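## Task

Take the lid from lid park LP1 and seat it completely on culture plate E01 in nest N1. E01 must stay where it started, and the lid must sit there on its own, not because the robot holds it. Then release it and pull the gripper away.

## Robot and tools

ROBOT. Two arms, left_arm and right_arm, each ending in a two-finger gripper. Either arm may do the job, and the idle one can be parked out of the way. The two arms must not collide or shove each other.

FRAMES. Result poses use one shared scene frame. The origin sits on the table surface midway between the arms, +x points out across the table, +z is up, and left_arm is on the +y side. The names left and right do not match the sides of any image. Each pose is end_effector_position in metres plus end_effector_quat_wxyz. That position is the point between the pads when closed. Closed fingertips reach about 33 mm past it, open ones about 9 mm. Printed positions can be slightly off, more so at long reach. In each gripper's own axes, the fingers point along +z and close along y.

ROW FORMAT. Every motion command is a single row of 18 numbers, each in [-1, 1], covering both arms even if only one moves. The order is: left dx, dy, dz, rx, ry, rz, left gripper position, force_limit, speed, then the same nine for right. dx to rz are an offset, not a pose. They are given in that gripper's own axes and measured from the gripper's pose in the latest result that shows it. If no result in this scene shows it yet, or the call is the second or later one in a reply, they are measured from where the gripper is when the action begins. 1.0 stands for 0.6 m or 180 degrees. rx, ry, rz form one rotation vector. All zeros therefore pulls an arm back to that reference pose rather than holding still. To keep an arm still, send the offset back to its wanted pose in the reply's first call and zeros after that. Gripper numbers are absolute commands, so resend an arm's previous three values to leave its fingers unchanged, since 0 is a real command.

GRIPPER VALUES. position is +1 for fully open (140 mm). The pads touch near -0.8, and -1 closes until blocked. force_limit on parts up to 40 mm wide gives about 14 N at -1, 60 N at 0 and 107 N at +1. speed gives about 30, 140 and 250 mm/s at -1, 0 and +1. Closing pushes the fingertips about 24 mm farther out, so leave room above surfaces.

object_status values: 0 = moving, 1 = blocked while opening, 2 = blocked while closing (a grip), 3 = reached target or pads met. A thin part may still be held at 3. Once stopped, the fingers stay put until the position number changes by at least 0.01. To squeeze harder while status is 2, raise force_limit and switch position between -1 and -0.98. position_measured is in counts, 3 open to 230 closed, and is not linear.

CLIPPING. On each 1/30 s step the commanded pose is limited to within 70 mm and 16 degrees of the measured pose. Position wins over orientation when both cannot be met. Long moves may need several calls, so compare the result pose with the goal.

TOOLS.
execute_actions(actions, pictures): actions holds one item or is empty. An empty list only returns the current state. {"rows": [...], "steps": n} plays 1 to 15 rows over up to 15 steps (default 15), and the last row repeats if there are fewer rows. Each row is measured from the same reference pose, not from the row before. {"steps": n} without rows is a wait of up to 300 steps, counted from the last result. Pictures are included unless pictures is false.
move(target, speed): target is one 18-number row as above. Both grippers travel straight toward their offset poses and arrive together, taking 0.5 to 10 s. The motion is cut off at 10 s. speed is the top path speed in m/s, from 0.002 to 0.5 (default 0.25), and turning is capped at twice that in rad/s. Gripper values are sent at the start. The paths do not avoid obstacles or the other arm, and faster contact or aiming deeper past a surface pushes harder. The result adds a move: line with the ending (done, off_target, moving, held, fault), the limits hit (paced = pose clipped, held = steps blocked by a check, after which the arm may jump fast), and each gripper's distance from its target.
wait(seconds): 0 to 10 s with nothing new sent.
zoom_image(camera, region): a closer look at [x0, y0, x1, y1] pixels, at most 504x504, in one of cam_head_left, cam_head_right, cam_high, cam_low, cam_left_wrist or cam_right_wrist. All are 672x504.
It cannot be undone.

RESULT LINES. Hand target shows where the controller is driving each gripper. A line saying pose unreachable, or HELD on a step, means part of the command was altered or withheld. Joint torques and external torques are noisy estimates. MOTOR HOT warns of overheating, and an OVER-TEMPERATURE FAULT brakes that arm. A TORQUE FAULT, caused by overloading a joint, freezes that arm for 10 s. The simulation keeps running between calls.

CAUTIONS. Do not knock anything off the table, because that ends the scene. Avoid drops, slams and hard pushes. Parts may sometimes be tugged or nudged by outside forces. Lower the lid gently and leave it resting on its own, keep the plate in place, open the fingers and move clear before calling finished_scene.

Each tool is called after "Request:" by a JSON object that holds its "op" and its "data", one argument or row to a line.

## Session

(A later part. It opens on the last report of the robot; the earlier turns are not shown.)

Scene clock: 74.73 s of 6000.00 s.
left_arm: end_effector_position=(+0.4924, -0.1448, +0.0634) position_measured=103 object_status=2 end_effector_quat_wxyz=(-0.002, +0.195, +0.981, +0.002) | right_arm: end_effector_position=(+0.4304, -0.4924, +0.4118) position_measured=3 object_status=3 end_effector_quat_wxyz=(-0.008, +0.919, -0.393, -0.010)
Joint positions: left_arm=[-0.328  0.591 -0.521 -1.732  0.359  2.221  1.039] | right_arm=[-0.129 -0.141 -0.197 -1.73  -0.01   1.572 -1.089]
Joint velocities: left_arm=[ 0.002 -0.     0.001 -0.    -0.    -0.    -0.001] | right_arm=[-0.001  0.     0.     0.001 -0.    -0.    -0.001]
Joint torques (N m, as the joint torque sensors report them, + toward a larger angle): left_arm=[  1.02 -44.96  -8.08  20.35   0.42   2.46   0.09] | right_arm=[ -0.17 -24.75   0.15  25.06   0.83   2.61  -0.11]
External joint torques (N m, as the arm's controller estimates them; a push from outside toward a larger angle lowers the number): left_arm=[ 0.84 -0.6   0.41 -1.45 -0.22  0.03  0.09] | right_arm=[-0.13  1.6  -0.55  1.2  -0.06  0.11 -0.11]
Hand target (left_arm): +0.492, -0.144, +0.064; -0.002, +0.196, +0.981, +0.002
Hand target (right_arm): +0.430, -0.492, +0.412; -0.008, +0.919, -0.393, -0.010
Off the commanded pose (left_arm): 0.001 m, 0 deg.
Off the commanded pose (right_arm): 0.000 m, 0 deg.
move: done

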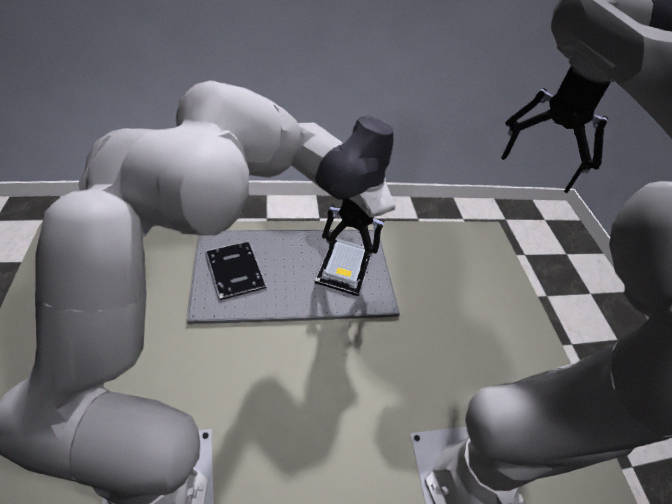

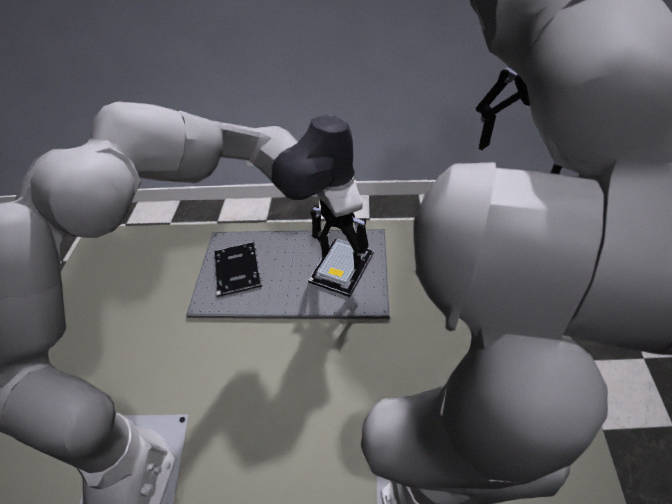

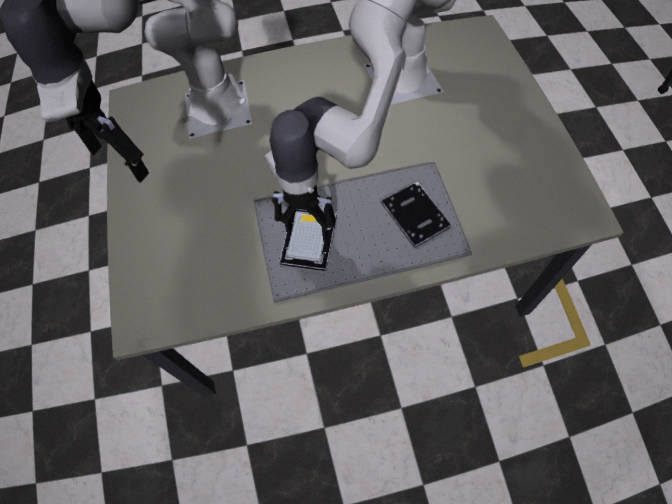

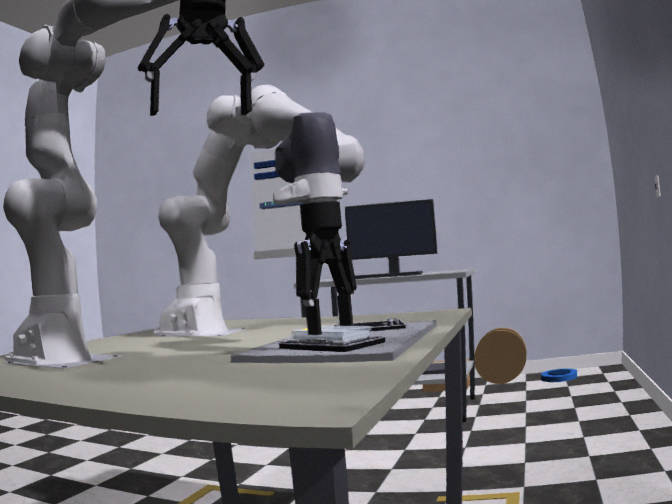

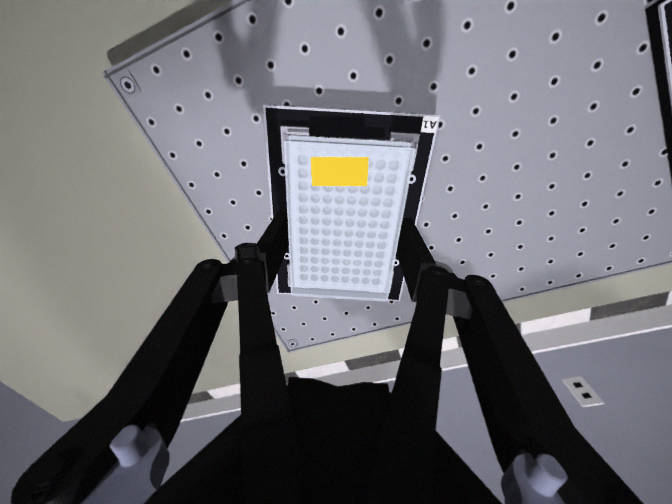

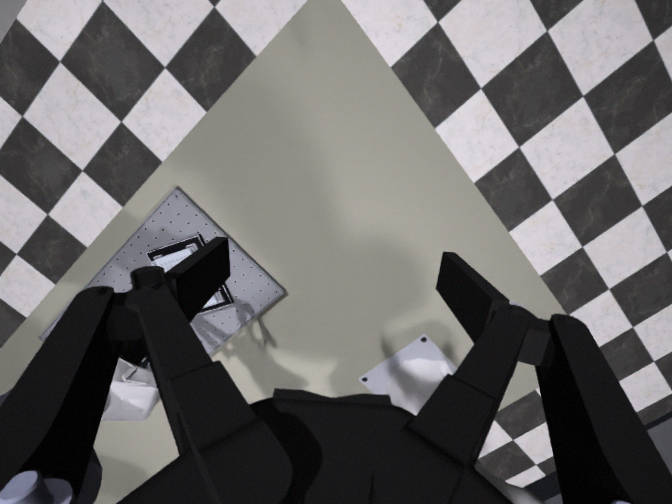

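Request:
{"op": "execute_actions", "data": {
  "actions": []
}}

Scene clock: 80.90 s of 6000.00 s.
left_arm: end_effector_position=(+0.4925, -0.1446, +0.0633) position_measured=103 object_status=2 end_effector_quat_wxyz=(-0.002, +0.195, +0.981, +0.003) | right_arm: end_effector_position=(+0.4304, -0.4924, +0.4118) position_measured=3 object_status=3 end_effector_quat_wxyz=(-0.008, +0.919, -0.393, -0.010)
Joint positions: left_arm=[-0.328  0.591 -0.521 -1.732  0.359  2.221  1.039] | right_arm=[-0.129 -0.141 -0.197 -1.73  -0.01   1.572 -1.089]
Joint velocities: left_arm=[ 0.     0.001 -0.     0.    -0.    -0.    -0.   ] | right_arm=[ 0.001 -0.001 -0.     0.    -0.    -0.001 -0.   ]
Joint torques (N m, as the joint torque sensors report them, + toward a larger angle): left_arm=[  1.11 -45.26  -8.27  20.53   0.45   2.49   0.1 ] | right_arm=[ -0.12 -24.98   0.15  25.15   0.83   2.62  -0.13]
External joint torques (N m, as the arm's controller estimates them; a push from outside toward a larger angle lowers the number): left_arm=[ 1.01 -1.02  0.26 -1.18 -0.18  0.07  0.1 ] | right_arm=[-0.16  1.29 -0.63  1.36 -0.07  0.13 -0.13]
Hand target (left_arm): +0.492, -0.144, +0.064; -0.002, +0.196, +0.981, +0.002
Hand target (right_arm): +0.430, -0.492, +0.412; -0.008, +0.919, -0.393, -0.010
Off the commanded pose (left_arm): 0.001 m, 0 deg.
Off the commanded pose (right_arm): 0.000 m, 0 deg.
Steps of this call (steps 1 to 90: nothing new was sent; then 3.17 s passed at rest). Readings (end_effector_position | what the end effector reports):
1: left_arm (+0.4925, -0.1448, +0.0634) | right_arm (+0.4304, -0.4924, +0.4118) | left_arm position_measured=103 object_status=2 | right_arm position_measured=3 object_status=3
2: left_arm (+0.4925, -0.1448, +0.0634) | right_arm (+0.4304, -0.4924, +0.4118) | left_arm position_measured=103 object_status=2 | right_arm position_measured=3 object_status=3
4: left_arm (+0.4925, -0.1448, +0.0634) | right_arm (+0.4304, -0.4924, +0.4118) | left_arm position_measured=103 object_status=2 | right_arm position_measured=3 object_status=3
8: left_arm (+0.4925, -0.1447, +0.0634) | right_arm (+0.4304, -0.4924, +0.4118) | left_arm position_measured=103 object_status=2 | right_arm position_measured=3 object_status=3
90: the state above

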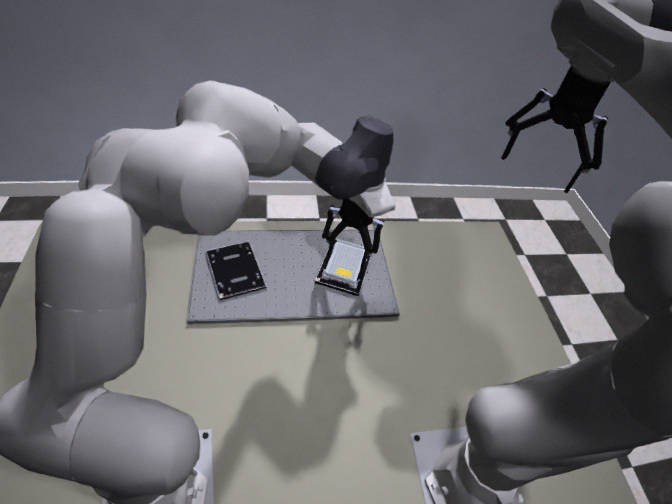

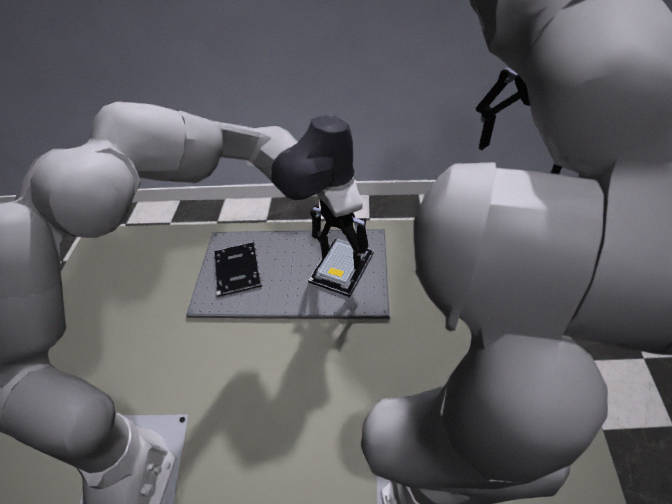

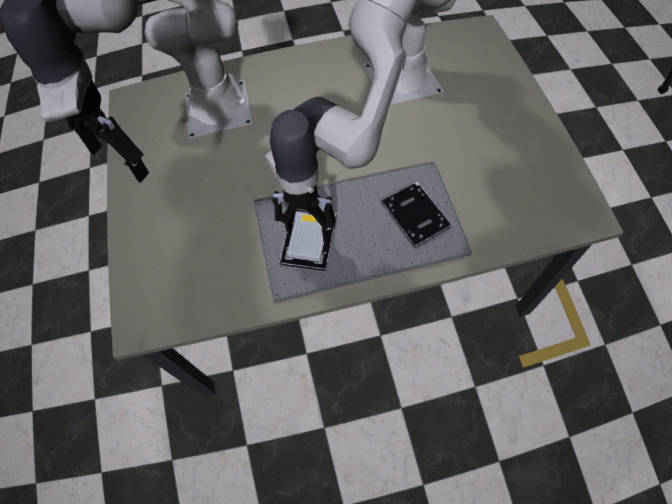

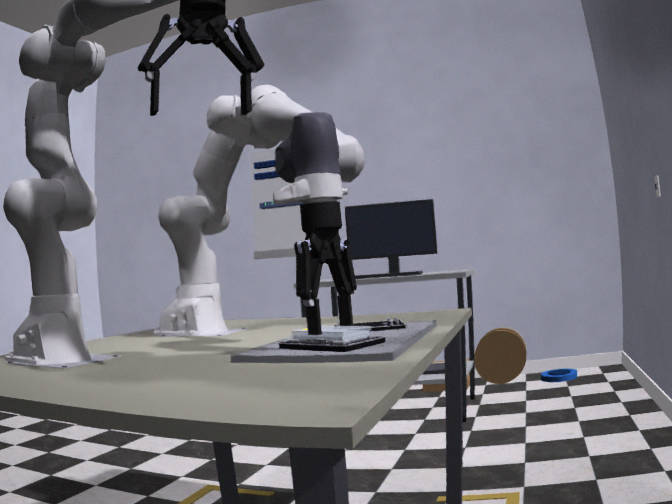

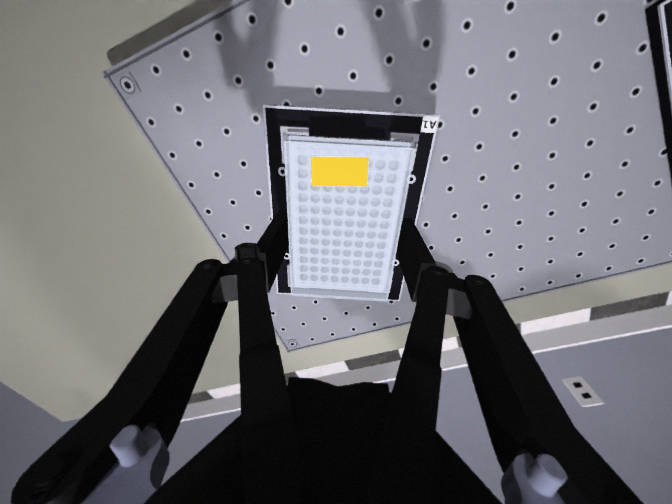

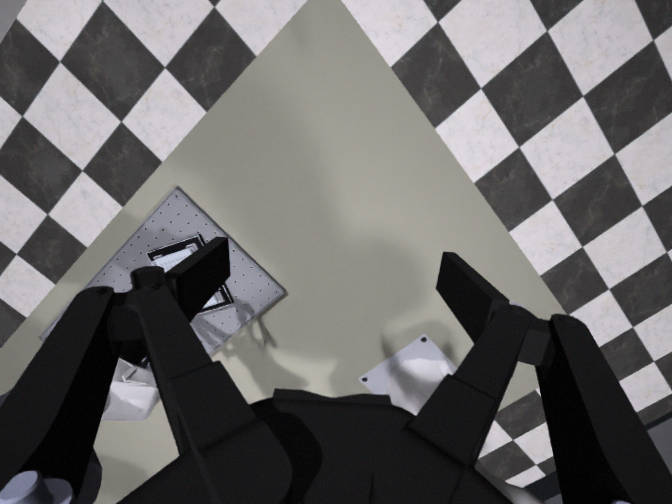

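Request:
{"op": "move", "data": {
  "target": [0,-0.0022,0.006,0,0,0.0007,-1,-0.5,-1,0,0,0,0,0,0,1,0,0],
  "speed": 0.003
}}

Request:
{"op": "zoom_image", "data": {
  "camera": "cam_left_wrist",
  "region": [265,110,435,190]
}}

Request:
{"op": "zoom_image", "data": {
  "camera": "cam_left_wrist",
  "region": [270,250,410,310]
}}

Scene clock: 86.03 s of 6000.00 s.
left_arm: end_effector_position=(+0.4911, -0.1451, +0.0601) position_measured=103 object_status=2 end_effector_quat_wxyz=(-0.004, +0.196, +0.981, +0.003) | right_arm: end_effector_position=(+0.4304, -0.4924, +0.4118) position_measured=3 object_status=3 end_effector_quat_wxyz=(-0.008, +0.919, -0.393, -0.010)
Joint positions: left_arm=[-0.33   0.596 -0.521 -1.732  0.361  2.223  1.039] | right_arm=[-0.129 -0.141 -0.197 -1.73  -0.01   1.572 -1.089]
Joint velocities: left_arm=[-0.     0.001  0.     0.001 -0.     0.002  0.001] | right_arm=[-0.     0.001 -0.     0.001  0.001  0.    -0.   ]
Joint torques (N m, as the joint torque sensors report them, + toward a larger angle): left_arm=[ -0.7  -43.47  -7.2   21.74   1.16   2.83  -0.09] | right_arm=[ -0.11 -24.82   0.05  25.04   0.84   2.62  -0.14]
External joint torques (N m, as the arm's controller estimates them; a push from outside toward a larger angle lowers the number): left_arm=[-0.68  0.83  1.49  0.12  0.54  0.41 -0.09] | right_arm=[-0.14  1.24 -0.72  1.34 -0.06  0.14 -0.14]
Hand target (left_arm): +0.492, -0.146, +0.060; -0.002, +0.196, +0.981, +0.003
Hand target (right_arm): +0.430, -0.492, +0.412; -0.008, +0.919, -0.393, -0.010
Off the commanded pose (left_arm): 0.001 m, 0 deg.
Off the commanded pose (right_arm): 0.000 m, 0 deg.
After step 90, 0.63 s passed at rest.
move: done

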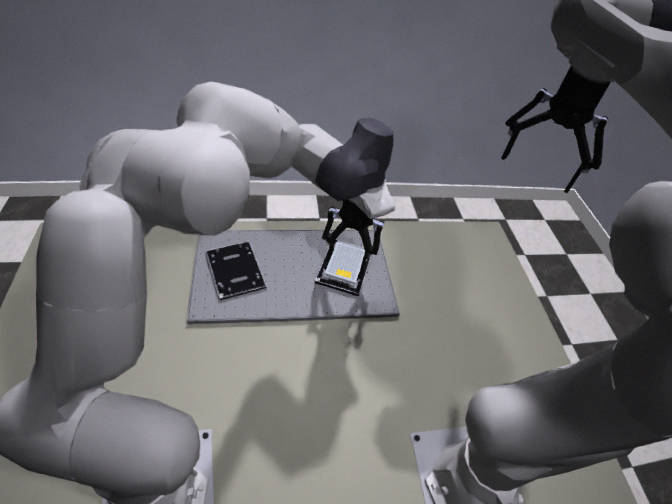

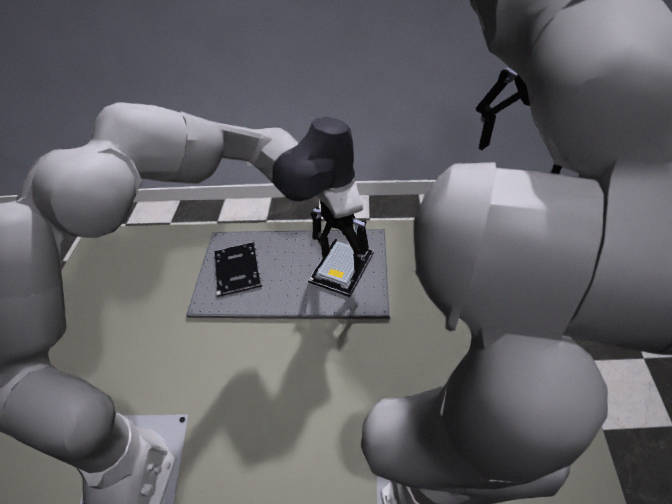

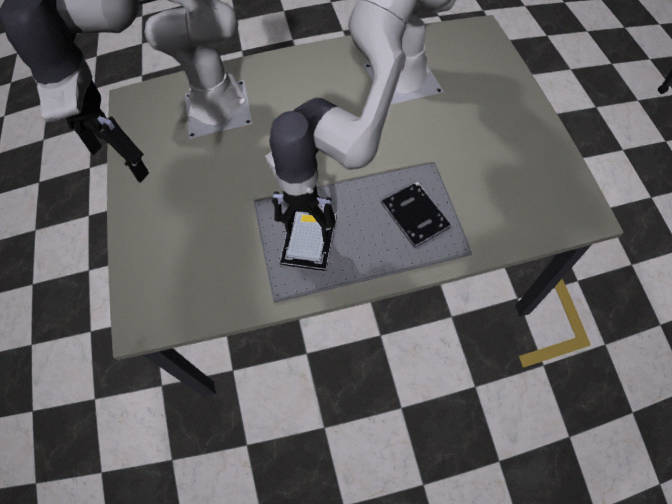

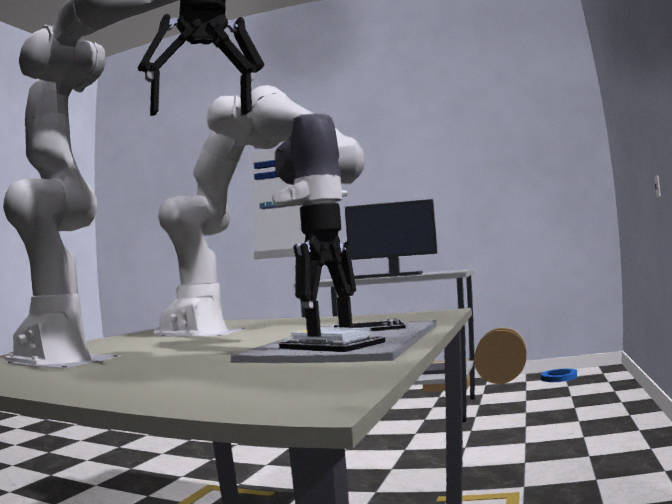

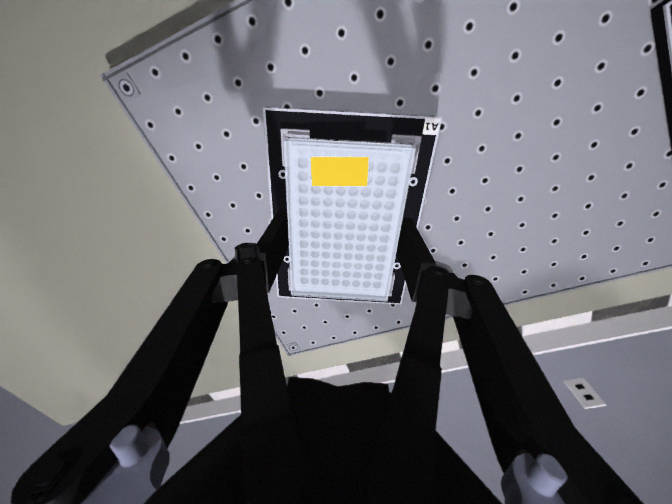

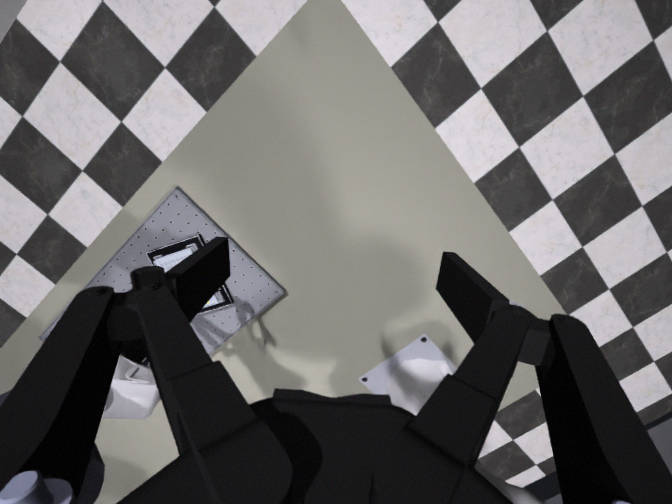

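Region (265, 110, 435, 190) of cam_left_wrist's 672x504 image, scaled by 2.965, with more detail than that image has; it fills the top 237 rows of this view, and the rest is white.

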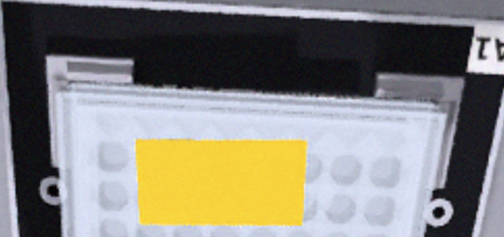

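Region (270, 250, 410, 310) of cam_left_wrist's 672x504 image, scaled by 3.600, with more detail than that image has; it fills the top 216 rows of this view, and the rest is white.

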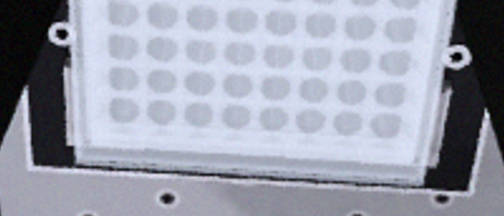

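Request:
{"op": "zoom_image", "data": {
  "camera": "cam_low",
  "region": [275,305,390,355]
}}

Request:
{"op": "move", "data": {
  "target": [-0.002,0,0.005,0,0,0,-1,-0.5,-1,0,0,0,0,0,0,1,0,0],
  "speed": 0.003
}}

Request:
{"op": "zoom_image", "data": {
  "camera": "cam_low",
  "region": [275,305,390,355]
}}

Region (275, 305, 390, 355) of cam_low's 672x504 image, scaled by 4.383, with more detail than that image has; it fills the top 219 rows of this view, and the rest is white.

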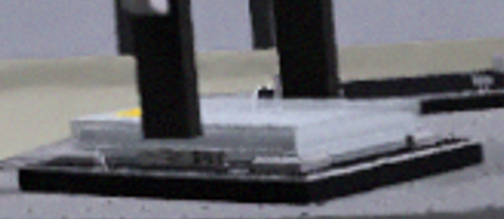

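Scene clock: 91.67 s of 6000.00 s.
left_arm: end_effector_position=(+0.4913, -0.1454, +0.0579) position_measured=103 object_status=2 end_effector_quat_wxyz=(-0.005, +0.196, +0.981, +0.003) | right_arm: end_effector_position=(+0.4304, -0.4924, +0.4118) position_measured=3 object_status=3 end_effector_quat_wxyz=(-0.008, +0.919, -0.393, -0.010)
Joint positions: left_arm=[-0.33   0.602 -0.521 -1.729  0.362  2.223  1.039] | right_arm=[-0.129 -0.141 -0.197 -1.73  -0.01   1.572 -1.089]
Joint velocities: left_arm=[-0.001 -0.    -0.    -0.    -0.001 -0.     0.   ] | right_arm=[-0.001  0.001  0.    -0.    -0.    -0.001 -0.001]
Joint torques (N m, as the joint torque sensors report them, + toward a larger angle): left_arm=[ -0.14 -43.35  -7.09  22.11   1.16   2.69  -0.08] | right_arm=[  0.01 -24.67   0.04  25.18   0.82   2.64  -0.17]
External joint torques (N m, as the arm's controller estimates them; a push from outside toward a larger angle lowers the number): left_arm=[-0.07  1.16  1.72  0.53  0.53  0.28 -0.08] | right_arm=[ 0.01  1.41 -0.7   1.49 -0.07  0.16 -0.17]
Hand target (left_arm): +0.492, -0.146, +0.057; -0.004, +0.196, +0.981, +0.003
Hand target (right_arm): +0.430, -0.492, +0.412; -0.008, +0.919, -0.393, -0.010
Off the commanded pose (left_arm): 0.001 m, 0 deg.
Off the commanded pose (right_arm): 0.000 m, 0 deg.
After step 90, 1.37 s passed at rest.
move: done

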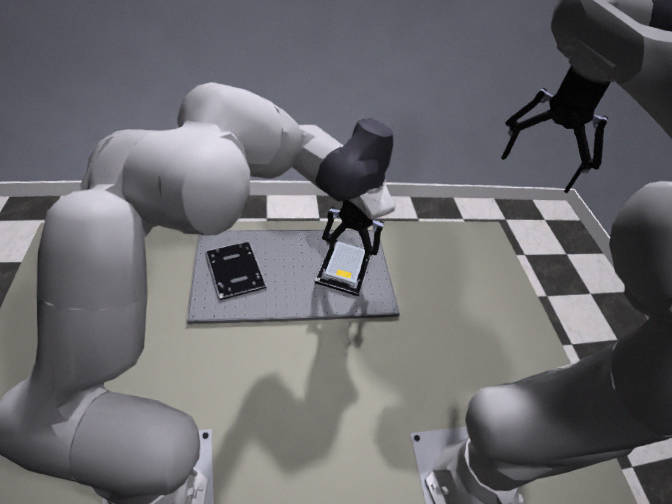

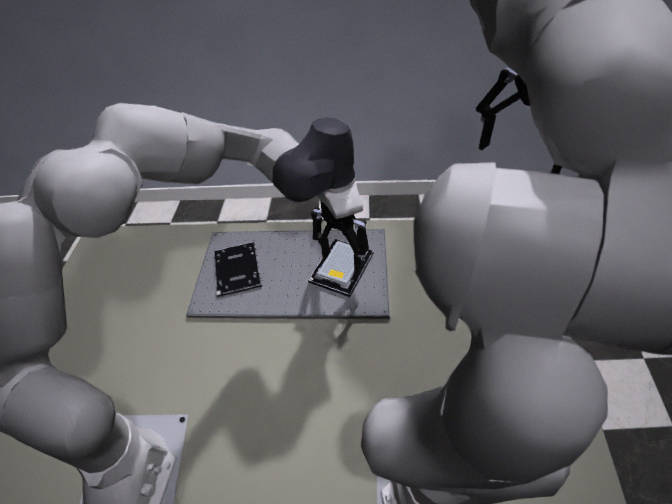

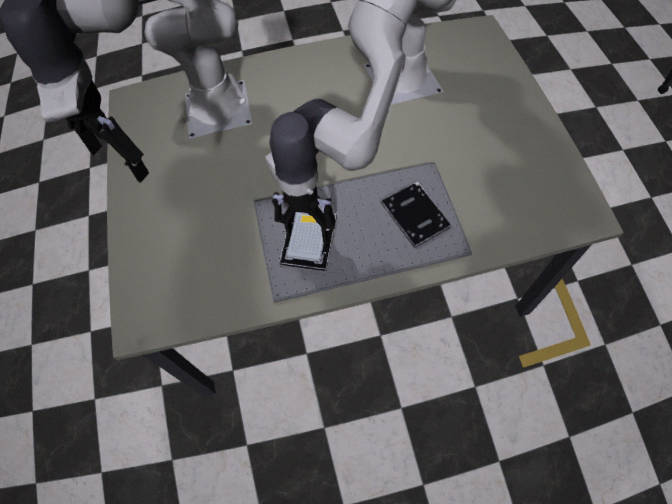

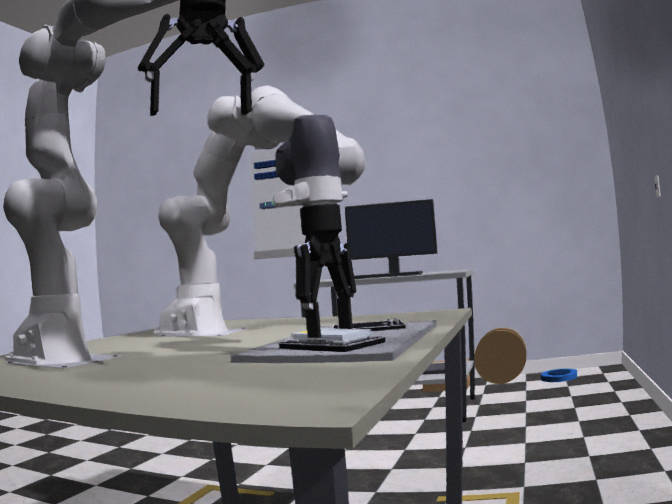

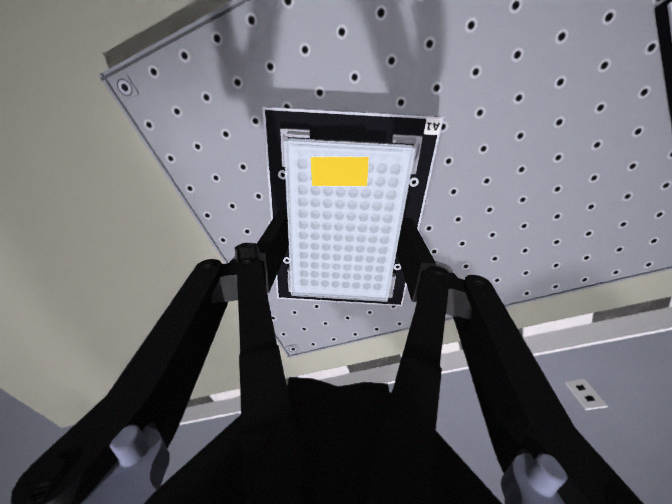

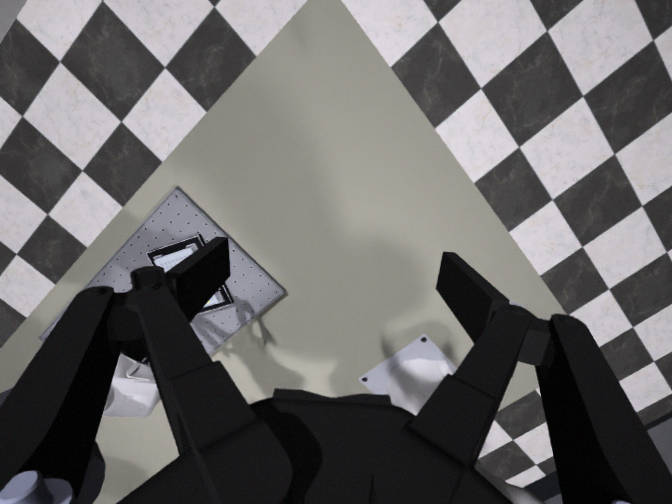

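Region (275, 305, 390, 355) of cam_low's 672x504 image, scaled by 4.383, with more detail than that image has; it fills the top 219 rows of this view, and the rest is white.

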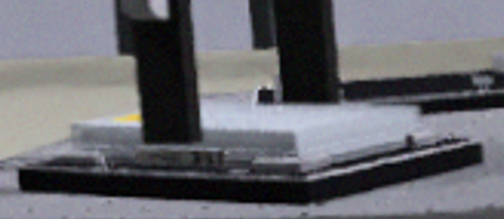

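Sliding on freely. Continue down until it stops.

Request:
{"op": "move", "data": {
  "target": [-0.0015,0,0.005,0,0.001,0,-1,-0.5,-1,0,0,0,0,0,0,1,0,0],
  "speed": 0.003
}}

Request:
{"op": "zoom_image", "data": {
  "camera": "cam_low",
  "region": [275,305,390,355]
}}

Scene clock: 94.63 s of 6000.00 s.
left_arm: end_effector_position=(+0.4922, -0.1459, +0.0577) position_measured=103 object_status=2 end_effector_quat_wxyz=(-0.005, +0.196, +0.981, +0.002) | right_arm: end_effector_position=(+0.4304, -0.4924, +0.4118) position_measured=3 object_status=3 end_effector_quat_wxyz=(-0.008, +0.919, -0.393, -0.010)
Joint positions: left_arm=[-0.33   0.607 -0.521 -1.722  0.363  2.219  1.039] | right_arm=[-0.129 -0.141 -0.197 -1.73  -0.01   1.572 -1.089]
Joint velocities: left_arm=[-0.     0.001  0.001  0.001  0.001 -0.001 -0.   ] | right_arm=[ 0.001 -0.    -0.    -0.     0.    -0.    -0.001]
Joint torques (N m, as the joint torque sensors report them, + toward a larger angle): left_arm=[ -0.74 -41.48  -6.72  21.98   1.2    2.69  -0.07] | right_arm=[ -0.16 -24.91   0.07  25.13   0.84   2.63  -0.12]
External joint torques (N m, as the arm's controller estimates them; a push from outside toward a larger angle lowers the number): left_arm=[-0.83  3.17  2.02  0.33  0.57  0.28 -0.07] | right_arm=[-0.18  1.24 -0.69  1.42 -0.05  0.15 -0.11]
Hand target (left_arm): +0.492, -0.146, +0.055; -0.006, +0.196, +0.981, +0.003
Hand target (right_arm): +0.430, -0.492, +0.412; -0.008, +0.919, -0.393, -0.010
Off the commanded pose (left_arm): 0.003 m, 0 deg.
Off the commanded pose (right_arm): 0.000 m, 0 deg.
move: done

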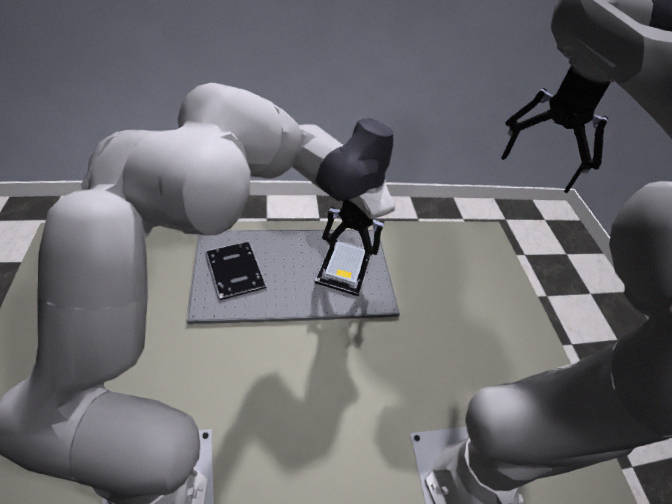

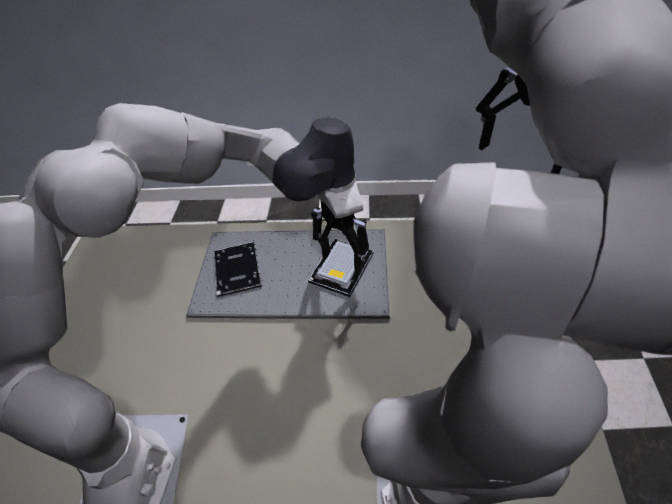

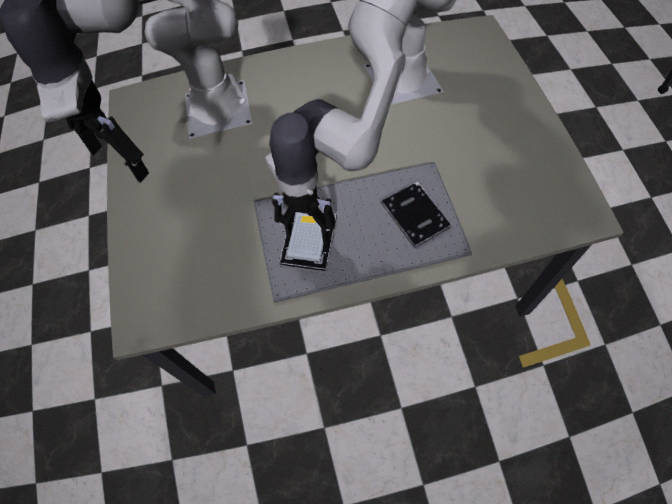

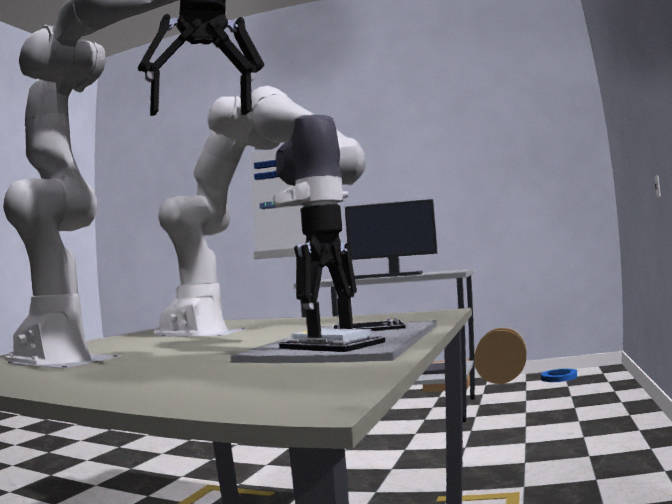

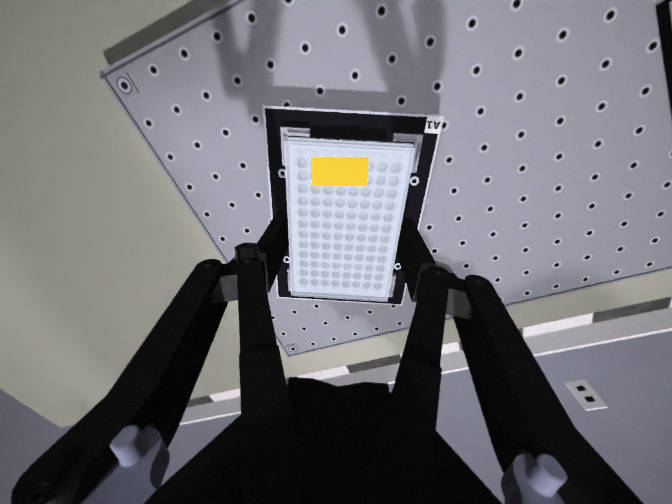

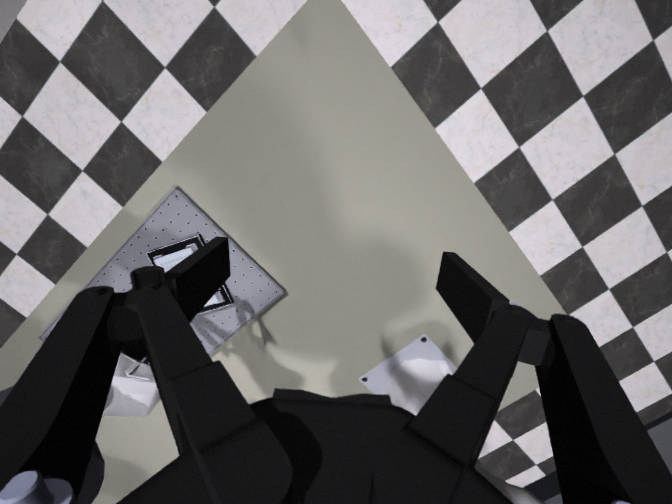

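Region (275, 305, 390, 355) of cam_low's 672x504 image, scaled by 4.383, with more detail than that image has; it fills the top 219 rows of this view, and the rest is white.

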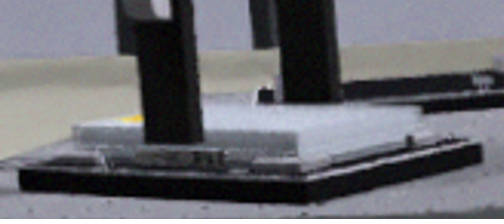

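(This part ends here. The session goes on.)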